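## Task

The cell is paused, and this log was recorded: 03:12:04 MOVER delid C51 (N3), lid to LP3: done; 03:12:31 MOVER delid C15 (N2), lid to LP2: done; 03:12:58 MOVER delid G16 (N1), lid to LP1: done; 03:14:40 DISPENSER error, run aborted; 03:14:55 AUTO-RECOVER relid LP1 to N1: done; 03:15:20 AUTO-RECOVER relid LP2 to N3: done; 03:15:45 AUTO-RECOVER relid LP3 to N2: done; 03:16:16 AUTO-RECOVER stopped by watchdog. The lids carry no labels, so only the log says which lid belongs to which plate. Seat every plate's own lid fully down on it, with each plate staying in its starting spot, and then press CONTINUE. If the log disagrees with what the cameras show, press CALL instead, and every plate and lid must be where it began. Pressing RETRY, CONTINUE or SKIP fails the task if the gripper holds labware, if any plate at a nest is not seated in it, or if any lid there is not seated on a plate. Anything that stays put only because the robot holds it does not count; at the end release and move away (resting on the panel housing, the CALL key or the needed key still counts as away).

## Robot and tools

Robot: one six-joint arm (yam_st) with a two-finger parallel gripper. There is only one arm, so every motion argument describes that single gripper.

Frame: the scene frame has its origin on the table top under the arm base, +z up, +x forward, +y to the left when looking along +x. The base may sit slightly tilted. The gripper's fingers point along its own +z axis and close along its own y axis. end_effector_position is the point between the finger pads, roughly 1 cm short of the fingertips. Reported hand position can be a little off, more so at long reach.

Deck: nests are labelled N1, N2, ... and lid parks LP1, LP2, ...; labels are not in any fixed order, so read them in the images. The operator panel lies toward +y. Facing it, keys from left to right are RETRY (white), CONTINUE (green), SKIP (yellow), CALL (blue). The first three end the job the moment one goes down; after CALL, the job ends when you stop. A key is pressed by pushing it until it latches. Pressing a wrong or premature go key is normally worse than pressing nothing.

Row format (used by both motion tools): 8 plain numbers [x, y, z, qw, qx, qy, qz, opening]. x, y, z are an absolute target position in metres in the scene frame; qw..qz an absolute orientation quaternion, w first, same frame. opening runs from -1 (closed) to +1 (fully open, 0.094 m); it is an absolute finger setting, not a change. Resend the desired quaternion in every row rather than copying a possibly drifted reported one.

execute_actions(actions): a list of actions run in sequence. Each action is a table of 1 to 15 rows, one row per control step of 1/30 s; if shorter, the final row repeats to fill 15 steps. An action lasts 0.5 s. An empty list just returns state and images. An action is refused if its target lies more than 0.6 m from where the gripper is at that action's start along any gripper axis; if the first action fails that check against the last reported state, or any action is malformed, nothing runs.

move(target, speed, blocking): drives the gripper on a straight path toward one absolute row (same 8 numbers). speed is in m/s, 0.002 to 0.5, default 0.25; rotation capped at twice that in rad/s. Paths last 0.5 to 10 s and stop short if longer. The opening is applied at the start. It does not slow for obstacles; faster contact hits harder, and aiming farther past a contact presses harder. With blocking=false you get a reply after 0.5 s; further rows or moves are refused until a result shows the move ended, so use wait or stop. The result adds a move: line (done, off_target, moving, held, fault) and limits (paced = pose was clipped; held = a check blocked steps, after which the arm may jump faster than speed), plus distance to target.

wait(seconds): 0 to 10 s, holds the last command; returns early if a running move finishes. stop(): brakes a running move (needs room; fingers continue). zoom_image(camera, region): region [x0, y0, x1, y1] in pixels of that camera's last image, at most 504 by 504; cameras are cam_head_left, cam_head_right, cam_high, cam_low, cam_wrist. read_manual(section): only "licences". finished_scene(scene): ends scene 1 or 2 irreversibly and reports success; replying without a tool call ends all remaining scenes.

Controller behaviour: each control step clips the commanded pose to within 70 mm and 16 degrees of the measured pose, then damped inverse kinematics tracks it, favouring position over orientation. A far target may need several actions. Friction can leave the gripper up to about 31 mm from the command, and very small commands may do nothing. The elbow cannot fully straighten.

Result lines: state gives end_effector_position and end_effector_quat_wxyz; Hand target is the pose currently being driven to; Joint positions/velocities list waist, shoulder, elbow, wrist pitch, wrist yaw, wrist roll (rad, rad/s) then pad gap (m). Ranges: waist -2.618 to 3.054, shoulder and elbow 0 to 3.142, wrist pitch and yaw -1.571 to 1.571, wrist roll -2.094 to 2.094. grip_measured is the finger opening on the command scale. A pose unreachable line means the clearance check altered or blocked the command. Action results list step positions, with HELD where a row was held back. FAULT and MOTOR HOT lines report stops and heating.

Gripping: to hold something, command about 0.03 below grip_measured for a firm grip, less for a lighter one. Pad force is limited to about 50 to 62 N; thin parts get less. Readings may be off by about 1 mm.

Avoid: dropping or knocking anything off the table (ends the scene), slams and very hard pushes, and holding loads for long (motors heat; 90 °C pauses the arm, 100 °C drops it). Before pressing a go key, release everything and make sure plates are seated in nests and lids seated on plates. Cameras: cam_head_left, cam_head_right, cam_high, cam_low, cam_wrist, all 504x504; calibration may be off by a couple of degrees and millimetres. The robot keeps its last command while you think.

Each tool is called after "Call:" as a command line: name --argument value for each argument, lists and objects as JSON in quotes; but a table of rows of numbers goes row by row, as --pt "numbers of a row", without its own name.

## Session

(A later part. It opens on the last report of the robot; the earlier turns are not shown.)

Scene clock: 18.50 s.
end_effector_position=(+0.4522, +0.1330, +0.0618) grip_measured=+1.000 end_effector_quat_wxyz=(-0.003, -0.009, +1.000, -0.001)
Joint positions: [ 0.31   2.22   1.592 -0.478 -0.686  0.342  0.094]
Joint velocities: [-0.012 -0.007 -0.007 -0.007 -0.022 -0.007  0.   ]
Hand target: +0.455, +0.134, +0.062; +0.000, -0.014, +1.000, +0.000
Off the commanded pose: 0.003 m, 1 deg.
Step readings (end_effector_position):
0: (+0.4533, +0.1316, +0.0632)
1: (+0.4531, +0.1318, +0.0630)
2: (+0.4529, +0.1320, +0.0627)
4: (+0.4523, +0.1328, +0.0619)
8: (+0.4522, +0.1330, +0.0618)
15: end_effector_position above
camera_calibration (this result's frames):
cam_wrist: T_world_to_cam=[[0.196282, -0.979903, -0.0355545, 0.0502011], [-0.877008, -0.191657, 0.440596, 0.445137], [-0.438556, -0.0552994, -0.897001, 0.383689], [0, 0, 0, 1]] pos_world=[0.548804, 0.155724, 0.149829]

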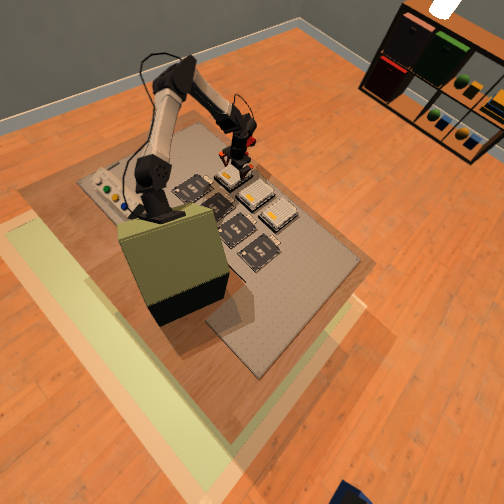

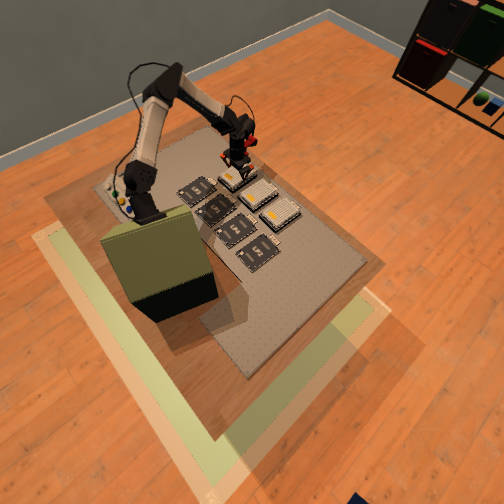

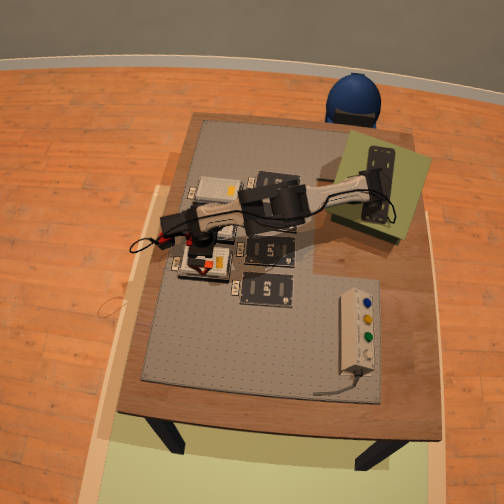

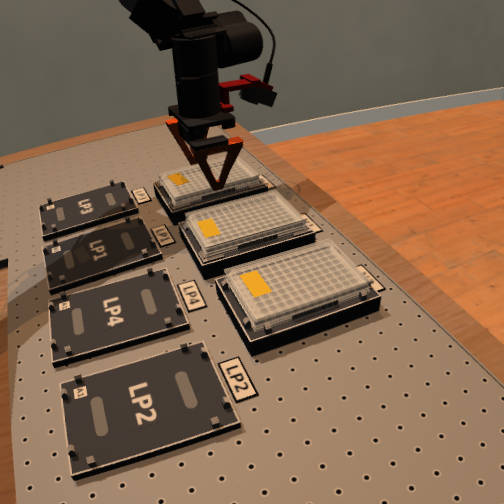

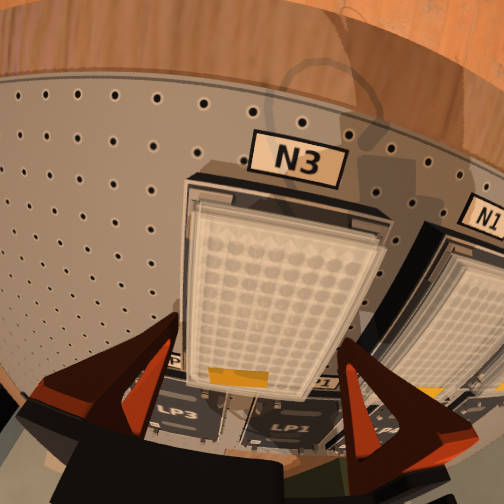

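Good. Close the grip stepwise, holding current pose.

Call:
execute_actions --actions '[[[0.4522,0.133,0.0618,0,-0.011,1,0,0.9],[0.4522,0.133,0.0618,0,-0.011,1,0,0.9],[0.4522,0.133,0.0618,0,-0.011,1,0,0.9],[0.4522,0.133,0.0618,0,-0.011,1,0,0.85],[0.4522,0.133,0.0618,0,-0.011,1,0,0.85],[0.4522,0.133,0.0618,0,-0.011,1,0,0.82],[0.4522,0.133,0.0618,0,-0.011,1,0,0.82],[0.4522,0.133,0.0618,0,-0.011,1,0,0.8],[0.4522,0.133,0.0618,0,-0.011,1,0,0.8],[0.4522,0.133,0.0618,0,-0.011,1,0,0.78],[0.4522,0.133,0.0618,0,-0.011,1,0,0.78],[0.4522,0.133,0.0618,0,-0.011,1,0,0.76],[0.4522,0.133,0.0618,0,-0.011,1,0,0.76],[0.4522,0.133,0.0618,0,-0.011,1,0,0.74]]]'

Scene clock: 19.37 s.
end_effector_position=(+0.4523, +0.1330, +0.0618) grip_measured=+0.769 end_effector_quat_wxyz=(-0.003, -0.009, +1.000, -0.001)
Joint positions: [ 0.31   2.22   1.592 -0.478 -0.686  0.341  0.083]
Joint velocities: [ 0.002 -0.007  0.002  0.007  0.007 -0.022 -0.001]
Hand target: +0.452, +0.133, +0.062; -0.000, -0.011, +1.000, -0.000
Off the commanded pose: 0.000 m, 0 deg.
Step readings (end_effector_position):
0: (+0.4522, +0.1330, +0.0618)
1: (+0.4522, +0.1330, +0.0618)
2: (+0.4522, +0.1330, +0.0618)
4: (+0.4522, +0.1330, +0.0618)
8: (+0.4522, +0.1330, +0.0618)
15: end_effector_position above
camera_calibration (this result's frames):
cam_wrist: T_world_to_cam=[[0.196902, -0.979776, -0.035606, 0.0499197], [-0.877009, -0.192251, 0.440334, 0.445303], [-0.438274, -0.0554758, -0.897128, 0.383626], [0, 0, 0, 1]] pos_world=[0.548839, 0.155802, 0.149857]

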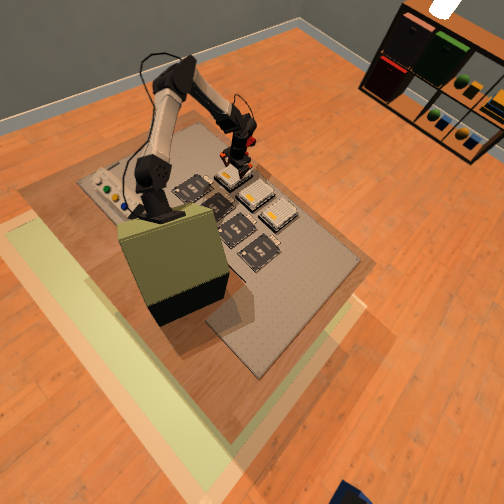

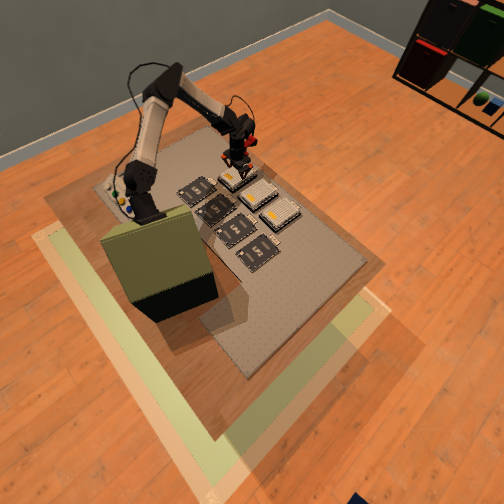

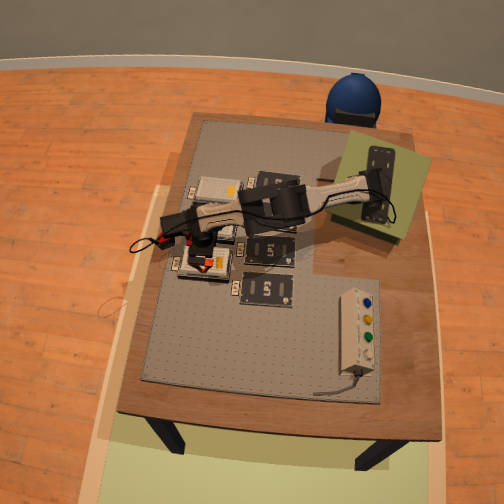

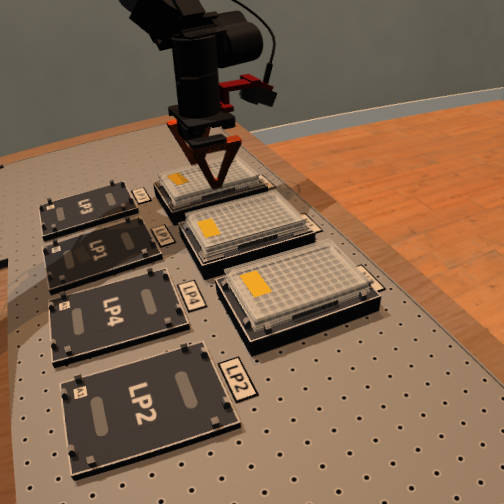

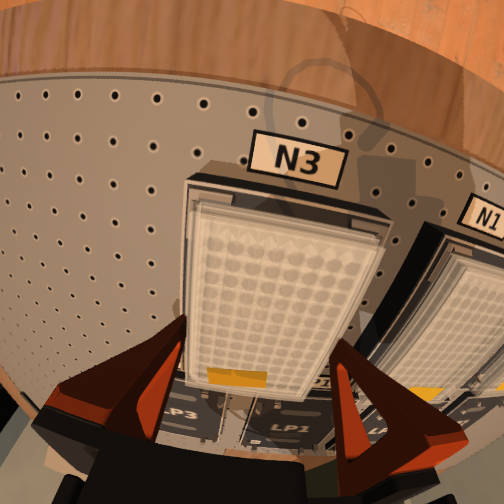

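Call:
move --target '[0.4523,0.133,0.115,0,-0.011,1,0,0.74]' --speed 0.08

Scene clock: 20.80 s.
end_effector_position=(+0.4559, +0.1343, +0.1094) grip_measured=+0.769 end_effector_quat_wxyz=(+0.003, -0.016, +1.000, -0.001)
Joint positions: [ 0.242  2.13   1.592 -0.605 -0.711  0.258  0.083]
Joint velocities: [ 0.007  0.012  0.017 -0.037 -0.037  0.022  0.   ]
Hand target: +0.452, +0.133, +0.115; -0.000, -0.011, +1.000, -0.000
Off the commanded pose: 0.007 m, 1 deg.
move: done
camera_calibration (this result's frames):
cam_wrist: T_world_to_cam=[[0.210775, -0.976997, -0.0324037, 0.0451241], [-0.879938, -0.204065, 0.429029, 0.431926], [-0.425773, -0.0619154, -0.902709, 0.423699], [0, 0, 0, 1]] pos_world=[0.550957, 0.158461, 0.19863]

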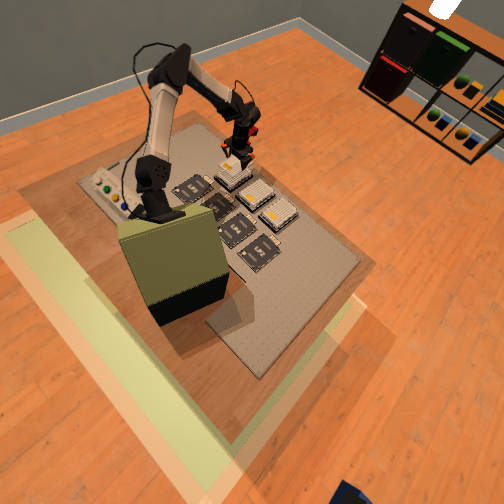

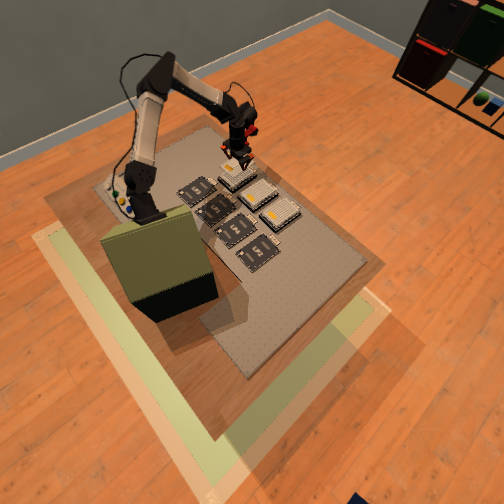

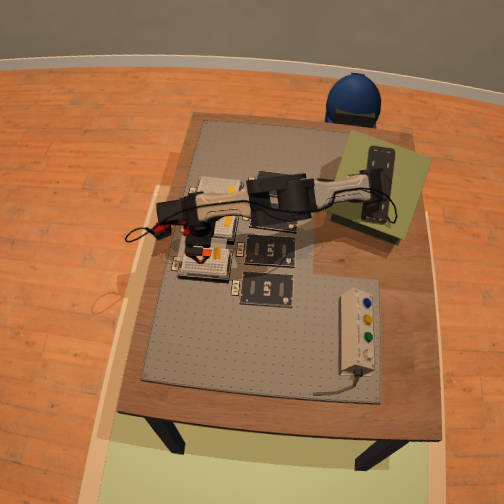

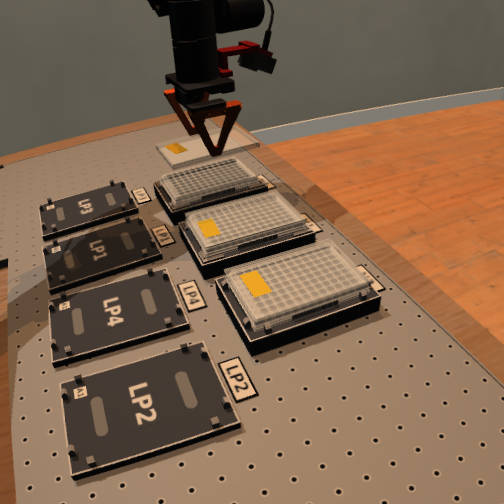

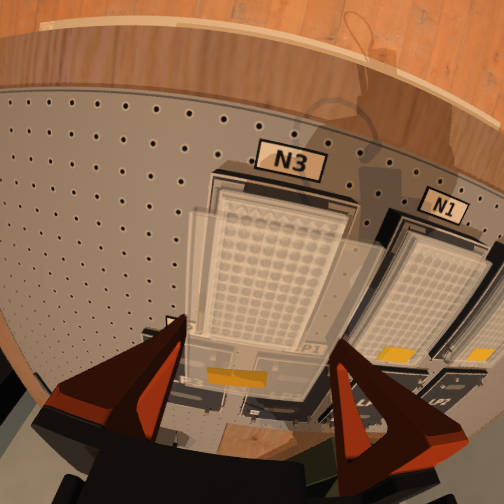

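Call:
zoom_image --camera "cam_low" --region '[140, 110, 340, 290]'

Call:
zoom_image --camera "cam_wrist" --region '[170, 140, 420, 420]'

Region (140, 110, 340, 290) of cam_low's 504x504 image, scaled by 2.520, with more detail than that image has; it fills the top 454 rows of this view, and the rest is white.

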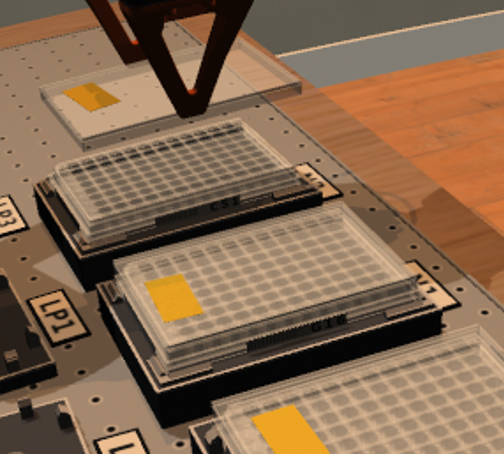

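Region (170, 140, 420, 420) of cam_wrist's 504x504 image, scaled by 1.800, with more detail than that image has; it fills the left 450 columns of this view, and the rest is white.

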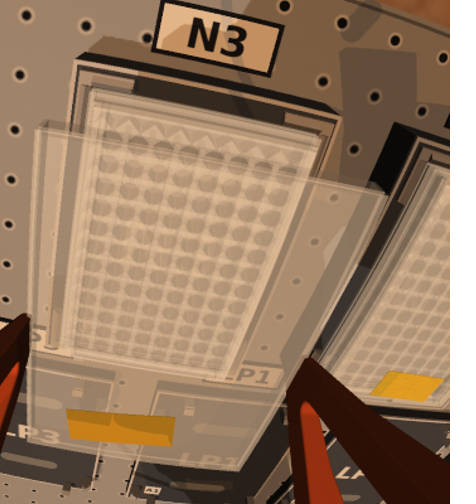

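Call:
move --target '[0.30,0.066,0.105,0,-0.014,1,0,0.74]' --speed 0.2

Scene clock: 24.50 s.
end_effector_position=(+0.3008, +0.0663, +0.0988) grip_measured=+0.769 end_effector_quat_wxyz=(-0.010, -0.012, +1.000, -0.004)
Joint positions: [ 0.208  1.869  0.788 -0.125 -0.726  0.2    0.083]
Joint velocities: [-0.012 -0.007 -0.002  0.081  0.022  0.081 -0.001]
Hand target: +0.300, +0.066, +0.104; -0.001, -0.014, +1.000, +0.000
Off the commanded pose: 0.006 m, 1 deg.
move: done
camera_calibration (this result's frames):
cam_wrist: T_world_to_cam=[[0.202204, -0.97879, -0.0329131, 0.0138445], [-0.869667, -0.194911, 0.45353, 0.279969], [-0.450325, -0.0630819, -0.890633, 0.350214], [0, 0, 0, 1]] pos_world=[0.398391, 0.090212, 0.185394]

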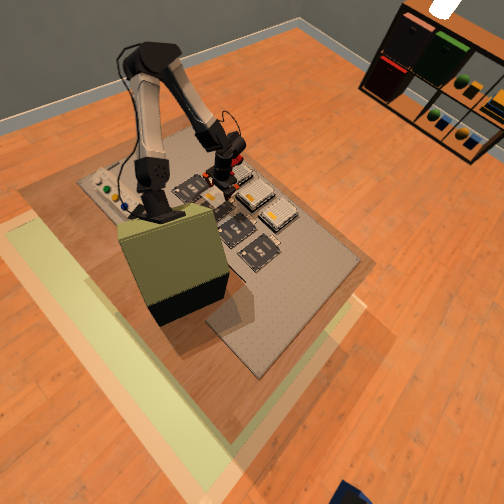

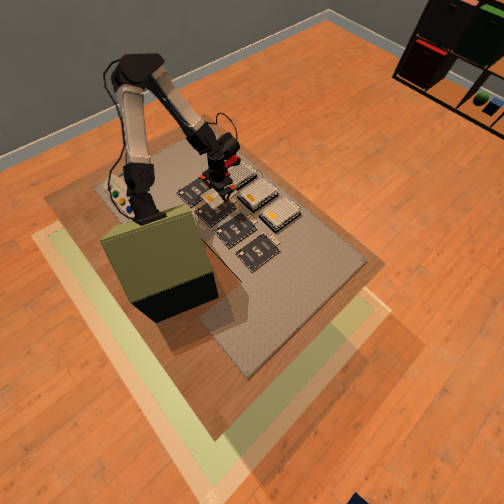

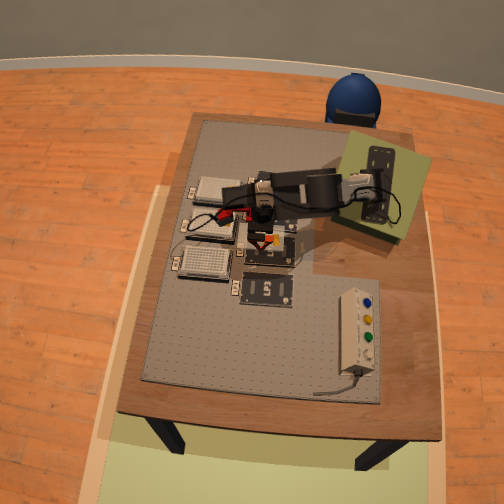

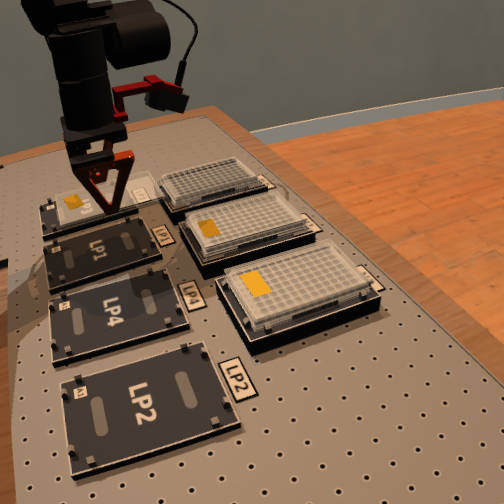

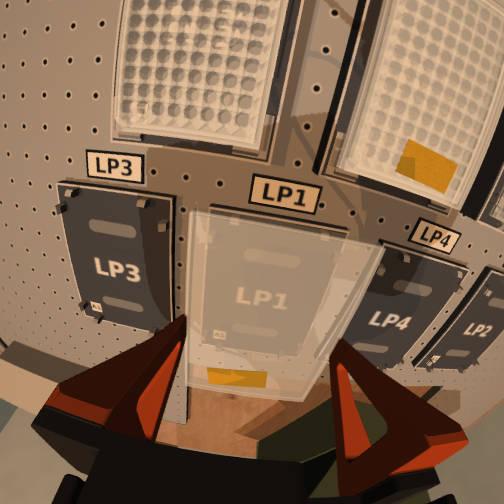

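Call:
zoom_image --camera "cam_wrist" --region '[40, 150, 400, 410]'

Region (40, 150, 400, 410) of cam_wrist's 504x504 image, scaled by 1.400, with more detail than that image has.

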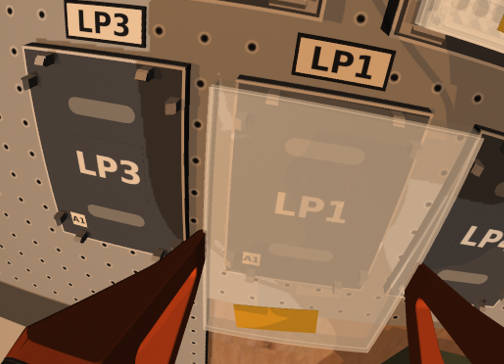

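Call:
move --target '[0.262,0.0622,0.058,0,-0.015,1,0,0.74]' --speed 0.1

Scene clock: 27.43 s.
end_effector_position=(+0.2753, +0.0673, +0.0621) grip_measured=+0.769 end_effector_quat_wxyz=(+0.011, -0.022, +1.000, +0.005)
Joint positions: [ 0.314  1.937  0.632  0.242 -0.685  0.345  0.083]
Joint velocities: [-0.002 -0.022 -0.007 -0.022  0.081  0.081  0.   ]
Hand target: +0.262, +0.062, +0.058; -0.000, -0.015, +1.000, -0.000
Off the commanded pose: 0.015 m, 2 deg.
move: off_target
camera_calibration (this result's frames):
cam_wrist: T_world_to_cam=[[0.223726, -0.973769, -0.0414718, 0.0130067], [-0.883973, -0.22065, 0.412196, 0.28284], [-0.410535, -0.0555588, -0.910151, 0.295873], [0, 0, 0, 1]] pos_world=[0.368579, 0.0915123, 0.153243]

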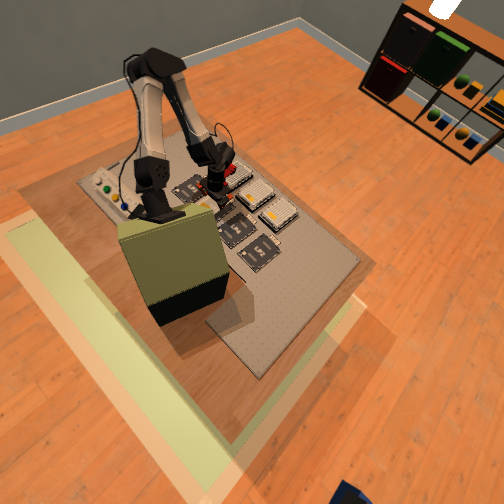

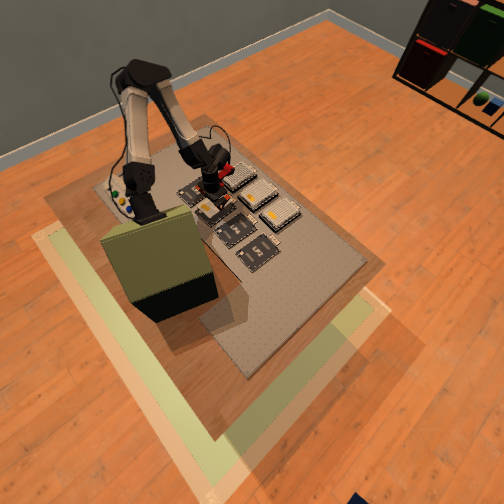

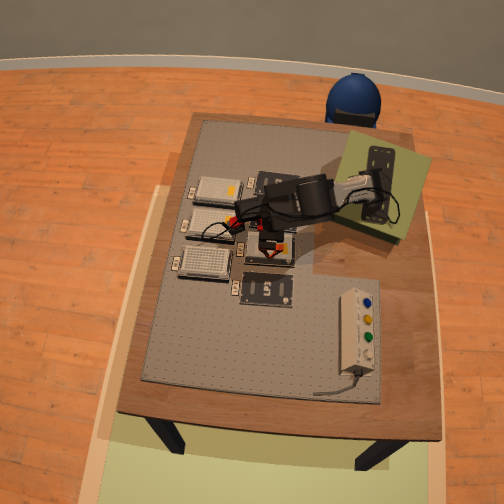

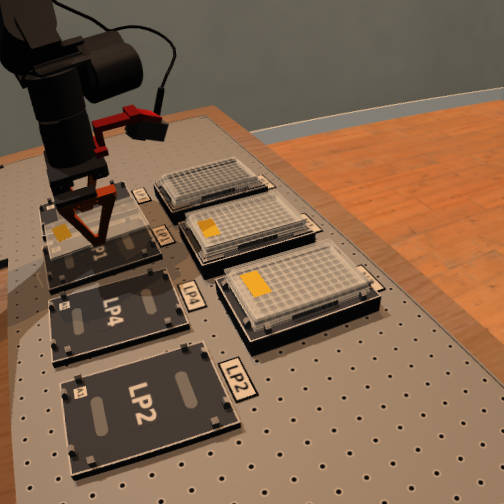

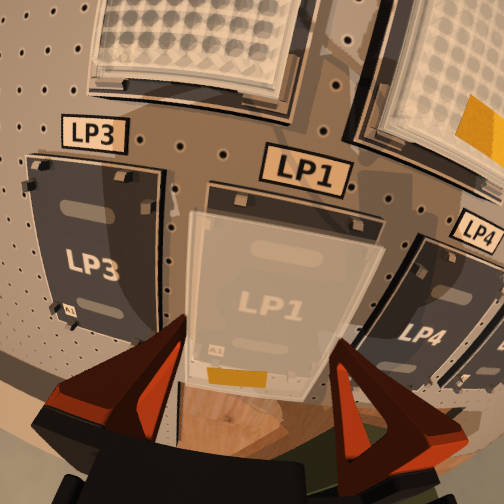

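Call:
execute_actions --actions '[[[0.250,0.050,0.054,0,-0.012,1,0,0.74],[0.250,0.050,0.054,0,-0.012,1,0,0.74],[0.250,0.050,0.054,0,-0.012,1,0,0.74],[0.250,0.050,0.054,0,-0.012,1,0,0.74],[0.266,0.0622,0.054,0,-0.015,1,0,0.74]]]'

Scene clock: 28.33 s.
end_effector_position=(+0.2592, +0.0567, +0.0575) grip_measured=+0.769 end_effector_quat_wxyz=(-0.001, -0.008, +1.000, -0.000)
Joint positions: [ 0.314  1.967  0.595  0.274 -0.683  0.351  0.083]
Joint velocities: [ 0.012  0.002 -0.017  0.037 -0.007  0.037 -0.   ]
Hand target: +0.266, +0.062, +0.054; +0.000, -0.015, +1.000, +0.000
Off the commanded pose: 0.009 m, 1 deg.
Step readings (end_effector_position):
0: (+0.2757, +0.0674, +0.0622)
1: (+0.2752, +0.0668, +0.0617)
2: (+0.2731, +0.0654, +0.0610)
4: (+0.2646, +0.0601, +0.0587)
8: (+0.2593, +0.0567, +0.0575)
15: end_effector_position above
camera_calibration (this result's frames):
cam_wrist: T_world_to_cam=[[0.19562, -0.980038, -0.0354829, 0.0133556], [-0.879465, -0.191324, 0.435817, 0.264039], [-0.433906, -0.0540485, -0.899335, 0.289815], [0, 0, 0, 1]] pos_world=[0.355353, 0.07927, 0.146042]

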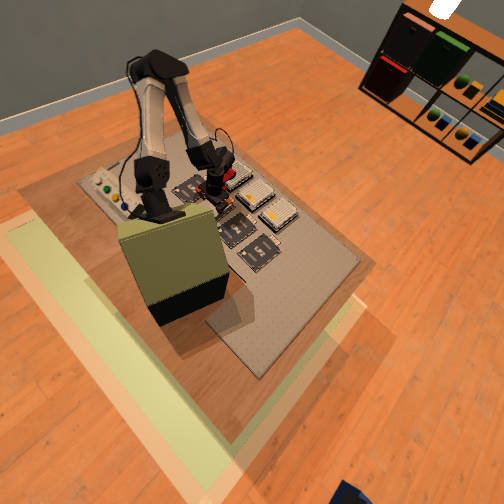

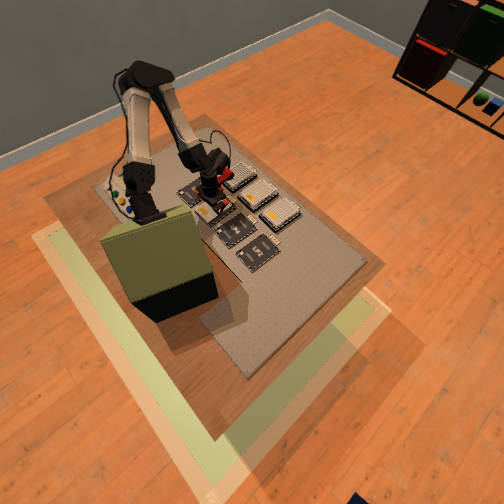

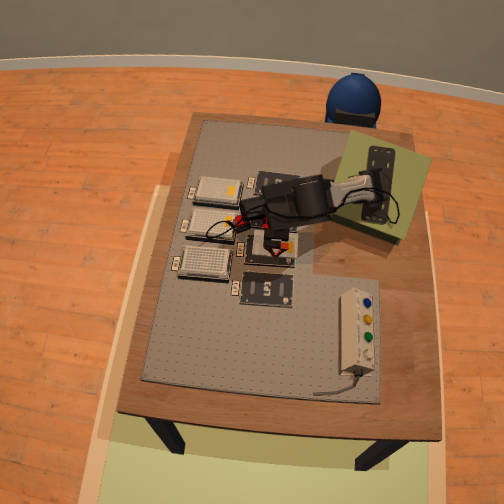

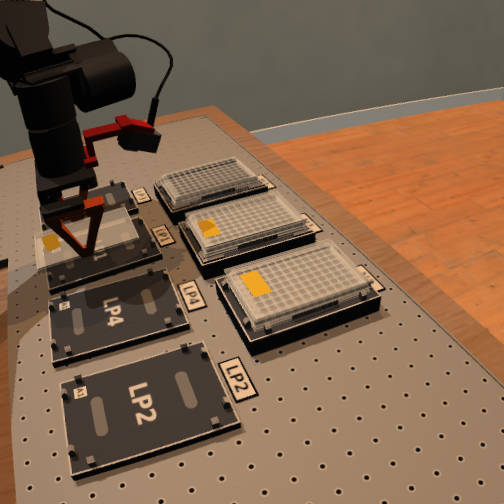

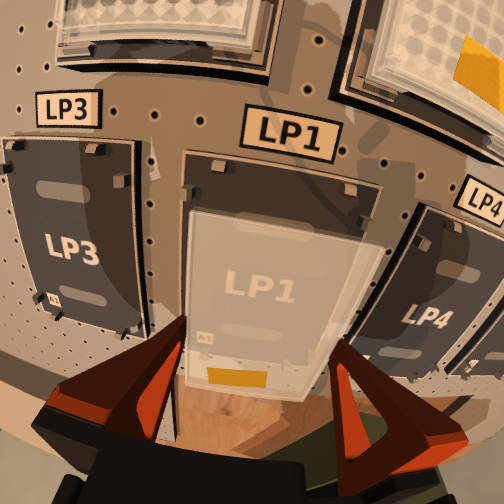

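Call:
zoom_image --camera "cam_wrist" --region '[160, 140, 410, 410]'

Region (160, 140, 410, 410) of cam_wrist's 504x504 image, scaled by 1.867, with more detail than that image has; it fills the left 467 columns of this view, and the rest is white.

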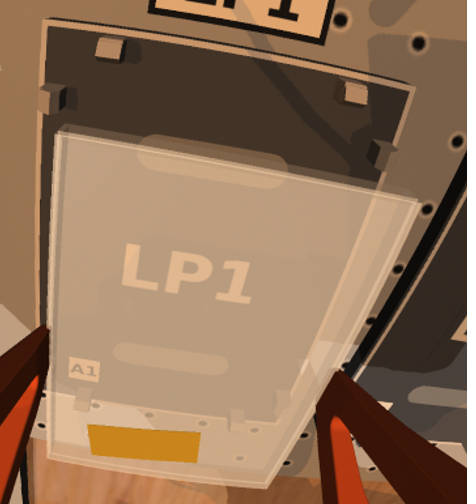

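Call:
execute_actions --actions '[[[0.282,0.066,0.050,0,-0.018,1,0,0.74],[0.282,0.066,0.050,0,-0.018,1,0,0.74],[0.282,0.066,0.050,0,-0.018,1,0,0.74],[0.282,0.066,0.050,0,-0.018,1,0,0.74],[0.2715,0.0603,0.052,0,-0.015,1,0,0.74]]]'

Scene clock: 30.70 s.
end_effector_position=(+0.2798, +0.0643, +0.0559) grip_measured=+0.769 end_effector_quat_wxyz=(+0.011, -0.020, +1.000, +0.004)
Joint positions: [ 0.316  1.974  0.656  0.255 -0.682  0.352  0.083]
Joint velocities: [-0.012 -0.002  0.002  0.022 -0.022 -0.007  0.   ]
Hand target: +0.272, +0.060, +0.052; +0.000, -0.015, +1.000, -0.000
Off the commanded pose: 0.010 m, 1 deg.
Step readings (end_effector_position):
0: (+0.2592, +0.0567, +0.0575)
1: (+0.2607, +0.0571, +0.0574)
2: (+0.2642, +0.0582, +0.0567)
4: (+0.2757, +0.0628, +0.0560)
8: (+0.2798, +0.0643, +0.0559)
15: end_effector_position above
camera_calibration (this result's frames):
cam_wrist: T_world_to_cam=[[0.219219, -0.974867, -0.0397093, 0.0100218], [-0.884901, -0.215801, 0.412771, 0.288655], [-0.410967, -0.0553484, -0.909969, 0.291943], [0, 0, 0, 1]] pos_world=[0.373213, 0.0882207, 0.146908]

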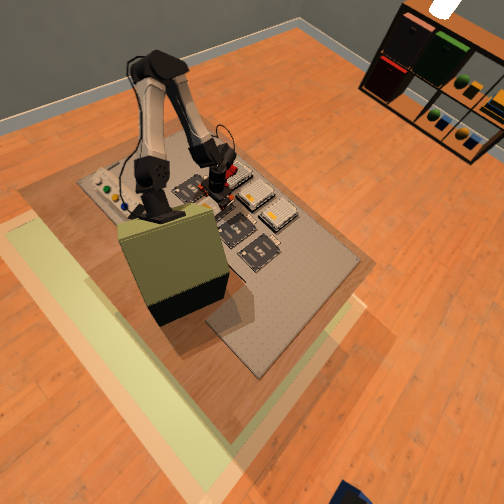

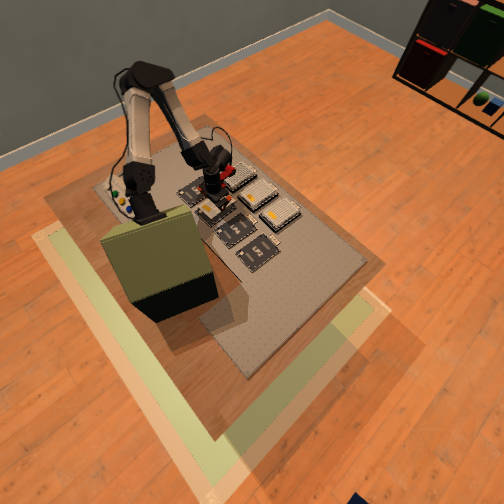

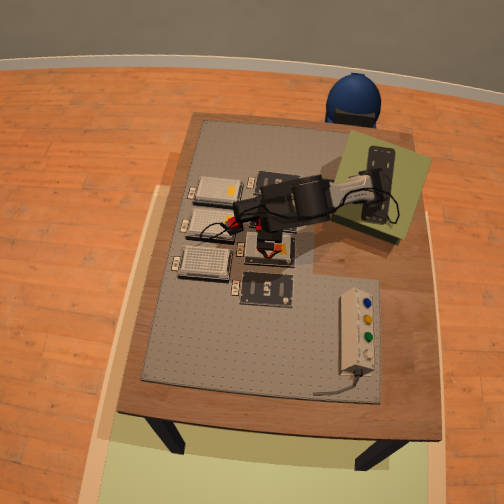

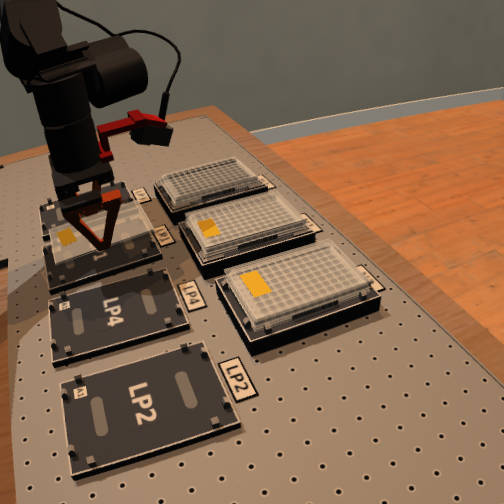

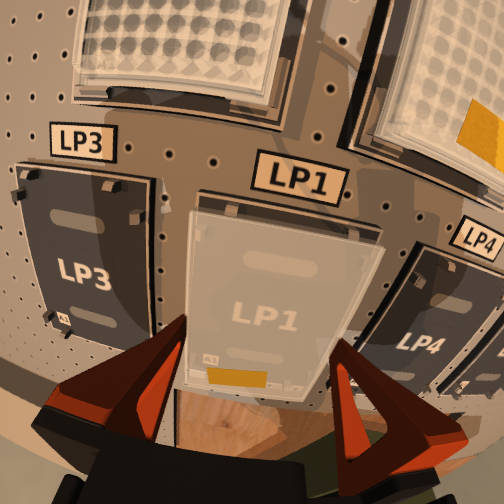

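Call:
execute_actions --actions '[[[0.258,0.054,0.050,0,-0.015,1,0,0.74],[0.258,0.054,0.050,0,-0.015,1,0,0.74],[0.258,0.054,0.050,0,-0.015,1,0,0.74],[0.2715,0.0603,0.052,0,-0.015,1,0,0.74]]]'

Scene clock: 31.60 s.
end_effector_position=(+0.2725, +0.0609, +0.0553) grip_measured=+0.769 end_effector_quat_wxyz=(+0.007, -0.016, +1.000, +0.003)
Joint positions: [ 0.316  1.977  0.635  0.269 -0.682  0.352  0.083]
Joint velocities: [-0.007 -0.012 -0.007  0.081 -0.037 -0.007 -0.001]
Hand target: +0.271, +0.060, +0.052; +0.000, -0.015, +1.000, +0.000
Off the commanded pose: 0.003 m, 1 deg.
Step readings (end_effector_position):
0: (+0.2798, +0.0643, +0.0559)
1: (+0.2795, +0.0642, +0.0559)
2: (+0.2782, +0.0637, +0.0559)
4: (+0.2737, +0.0616, +0.0555)
8: (+0.2725, +0.0609, +0.0553)
15: end_effector_position above
camera_calibration (this result's frames):
cam_wrist: T_world_to_cam=[[0.212098, -0.976494, -0.038387, 0.0102632], [-0.883049, -0.208331, 0.420502, 0.280295], [-0.418615, -0.0552898, -0.906479, 0.290076], [0, 0, 0, 1]] pos_world=[0.366767, 0.0844544, 0.145477]

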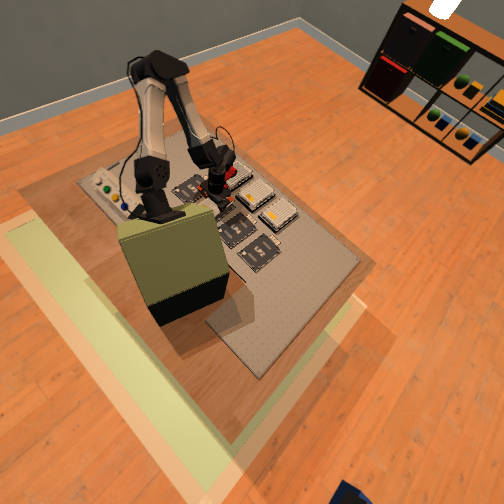

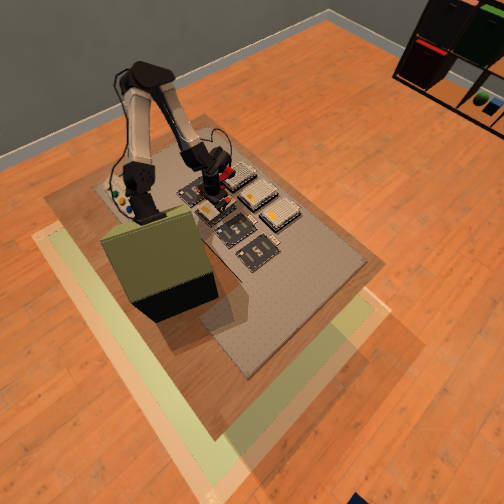

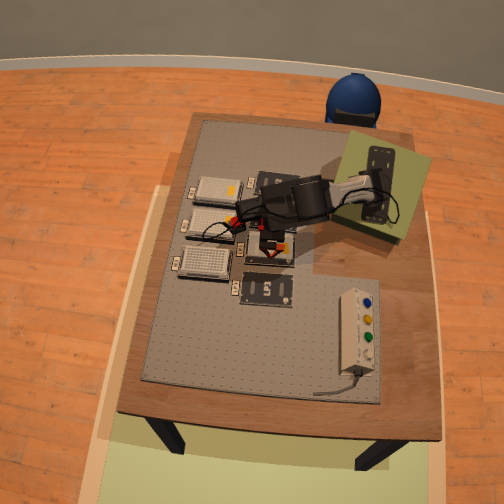

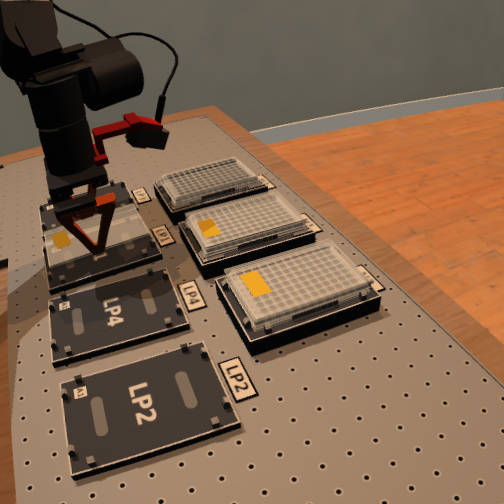

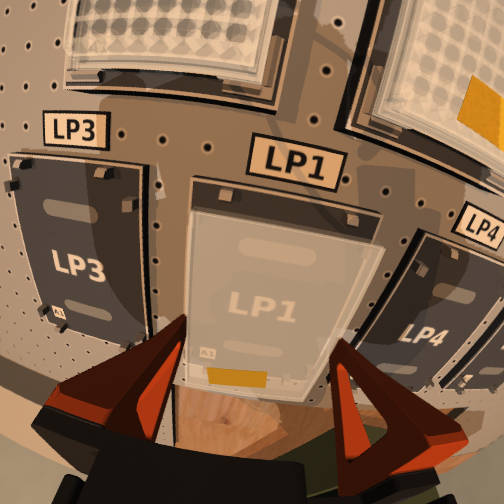

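Call:
execute_actions --actions '[[[0.2715,0.0603,0.036,0,-0.015,1,0,0.74],[0.2715,0.0603,0.036,0,-0.015,1,0,0.74],[0.2715,0.0603,0.036,0,-0.015,1,0,0.74],[0.2715,0.0603,0.046,0,-0.015,1,0,0.74]]]'

Call:
zoom_image --camera "cam_wrist" --region '[160, 170, 410, 410]'

Scene clock: 32.47 s.
end_effector_position=(+0.2647, +0.0586, +0.0453) grip_measured=+0.769 end_effector_quat_wxyz=(-0.006, -0.012, +1.000, +0.000)
Joint positions: [ 0.339  2.016  0.64   0.286 -0.677  0.366  0.083]
Joint velocities: [ 0.022 -0.002 -0.017  0.007 -0.022 -0.037  0.001]
Hand target: +0.271, +0.060, +0.046; +0.000, -0.015, +1.000, +0.000
Off the commanded pose: 0.007 m, 1 deg.
Step readings (end_effector_position):
0: (+0.2725, +0.0609, +0.0553)
1: (+0.2719, +0.0606, +0.0538)
2: (+0.2710, +0.0602, +0.0508)
4: (+0.2659, +0.0587, +0.0455)
8: (+0.2647, +0.0586, +0.0453)
15: end_effector_position above
camera_calibration (this result's frames):
cam_wrist: T_world_to_cam=[[0.201685, -0.978678, -0.0389021, 0.0121854], [-0.873666, -0.197715, 0.44454, 0.27296], [-0.442753, -0.0556698, -0.894914, 0.283545], [0, 0, 0, 1]] pos_world=[0.361558, 0.0816787, 0.13288]

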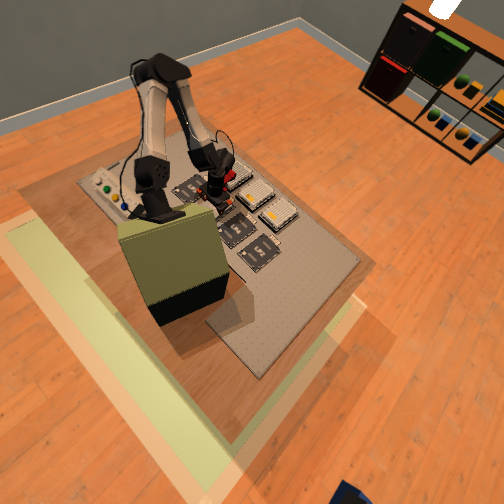

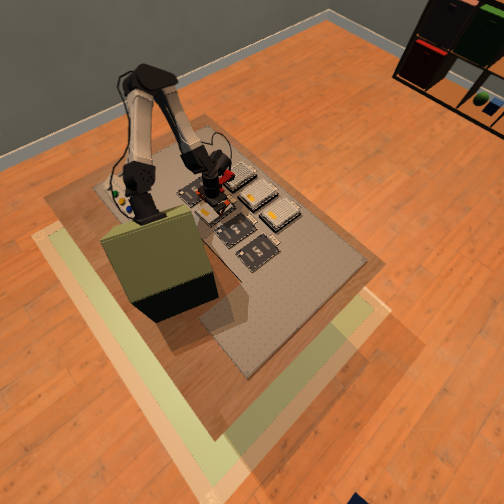

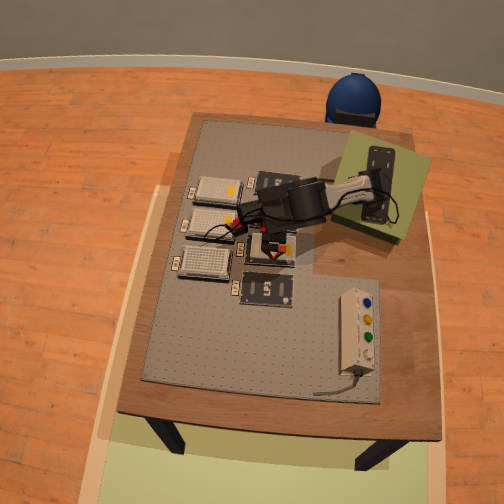

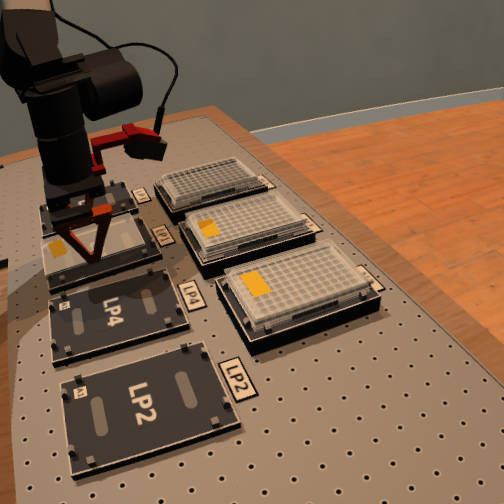

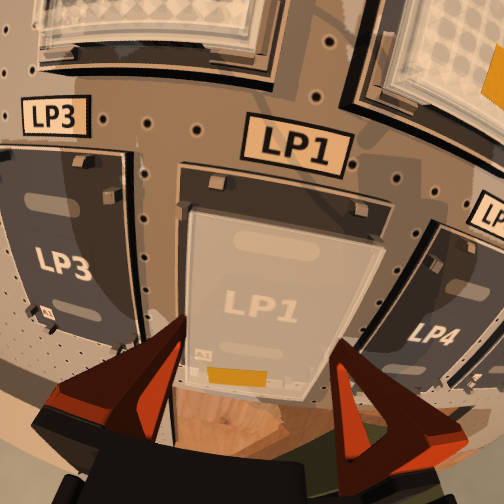

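Region (160, 170, 410, 410) of cam_wrist's 504x504 image, scaled by 2.016, with more detail than that image has; it fills the top 484 rows of this view, and the rest is white.

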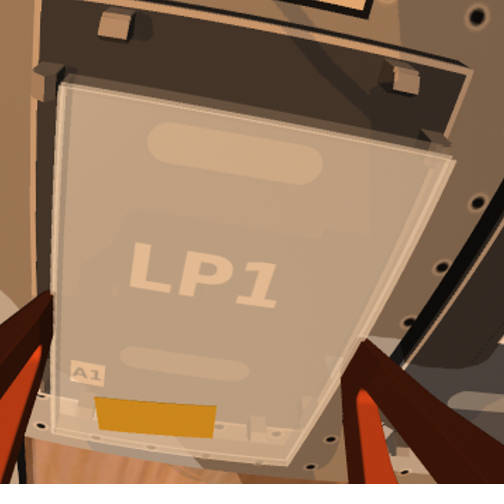

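Call:
execute_actions --actions '[[[0.286,0.066,0.045,0,-0.015,1,0,0.74],[0.286,0.066,0.045,0,-0.015,1,0,0.74],[0.286,0.066,0.045,0,-0.015,1,0,0.74],[0.2715,0.0603,0.045,0,-0.015,1,0,0.74]]]'

Call:
zoom_image --camera "cam_wrist" --region '[160, 170, 410, 410]'

Scene clock: 33.53 s.
end_effector_position=(+0.2742, +0.0622, +0.0450) grip_measured=+0.769 end_effector_quat_wxyz=(-0.002, -0.015, +1.000, +0.002)
Joint positions: [ 0.339  2.016  0.671  0.265 -0.676  0.366  0.083]
Joint velocities: [ 0.007  0.002 -0.002  0.007  0.022 -0.037 -0.   ]
Hand target: +0.271, +0.060, +0.045; -0.000, -0.015, +1.000, -0.000
Off the commanded pose: 0.003 m, 0 deg.
Step readings (end_effector_position):
0: (+0.2647, +0.0586, +0.0453)
1: (+0.2656, +0.0589, +0.0452)
2: (+0.2677, +0.0599, +0.0451)
4: (+0.2738, +0.0623, +0.0450)
8: (+0.2742, +0.0622, +0.0450)
15: end_effector_position above
camera_calibration (this result's frames):
cam_wrist: T_world_to_cam=[[0.209124, -0.977079, -0.0397961, 0.011695], [-0.875846, -0.205247, 0.436769, 0.283539], [-0.434926, -0.0564836, -0.898693, 0.285785], [0, 0, 0, 1]] pos_world=[0.370186, 0.0857645, 0.133458]

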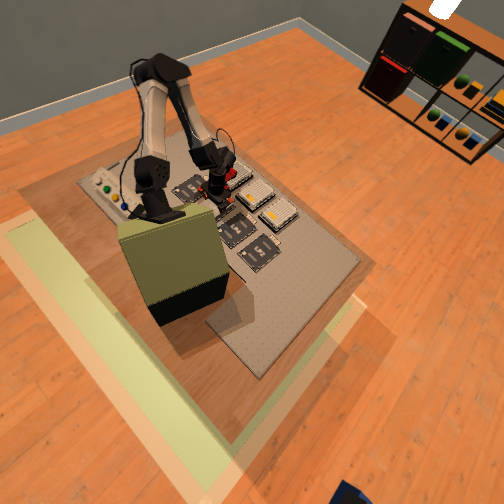

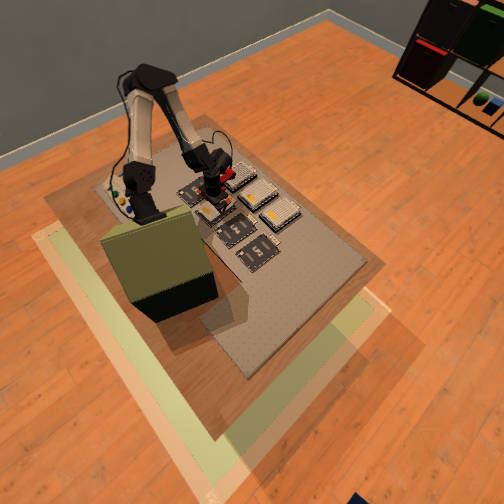

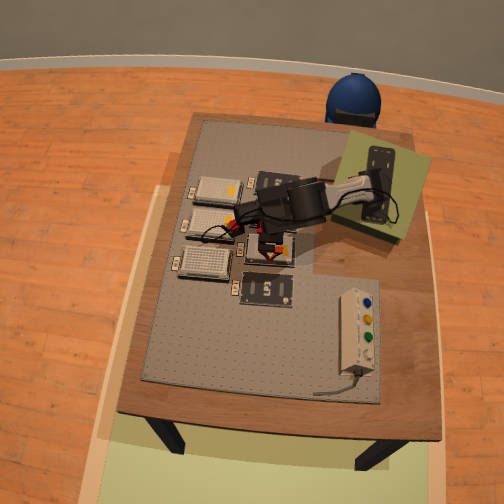

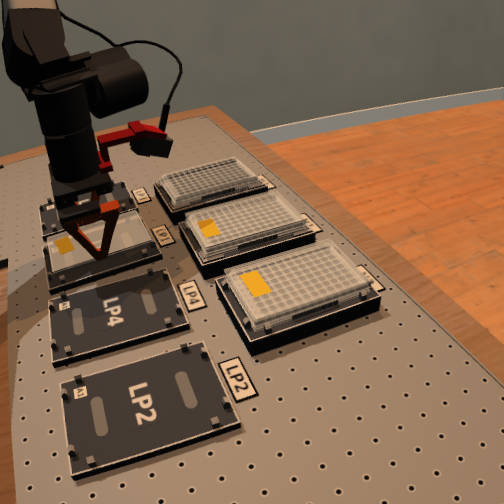

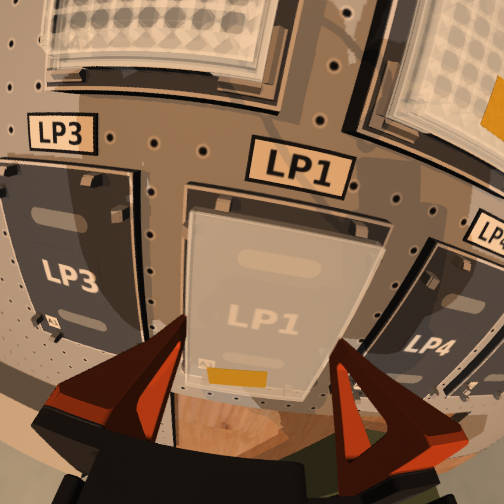

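Region (160, 170, 410, 410) of cam_wrist's 504x504 image, scaled by 2.016, with more detail than that image has; it fills the top 484 rows of this view, and the rest is white.

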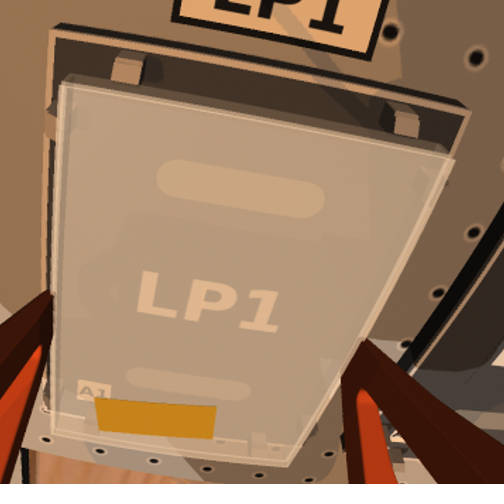

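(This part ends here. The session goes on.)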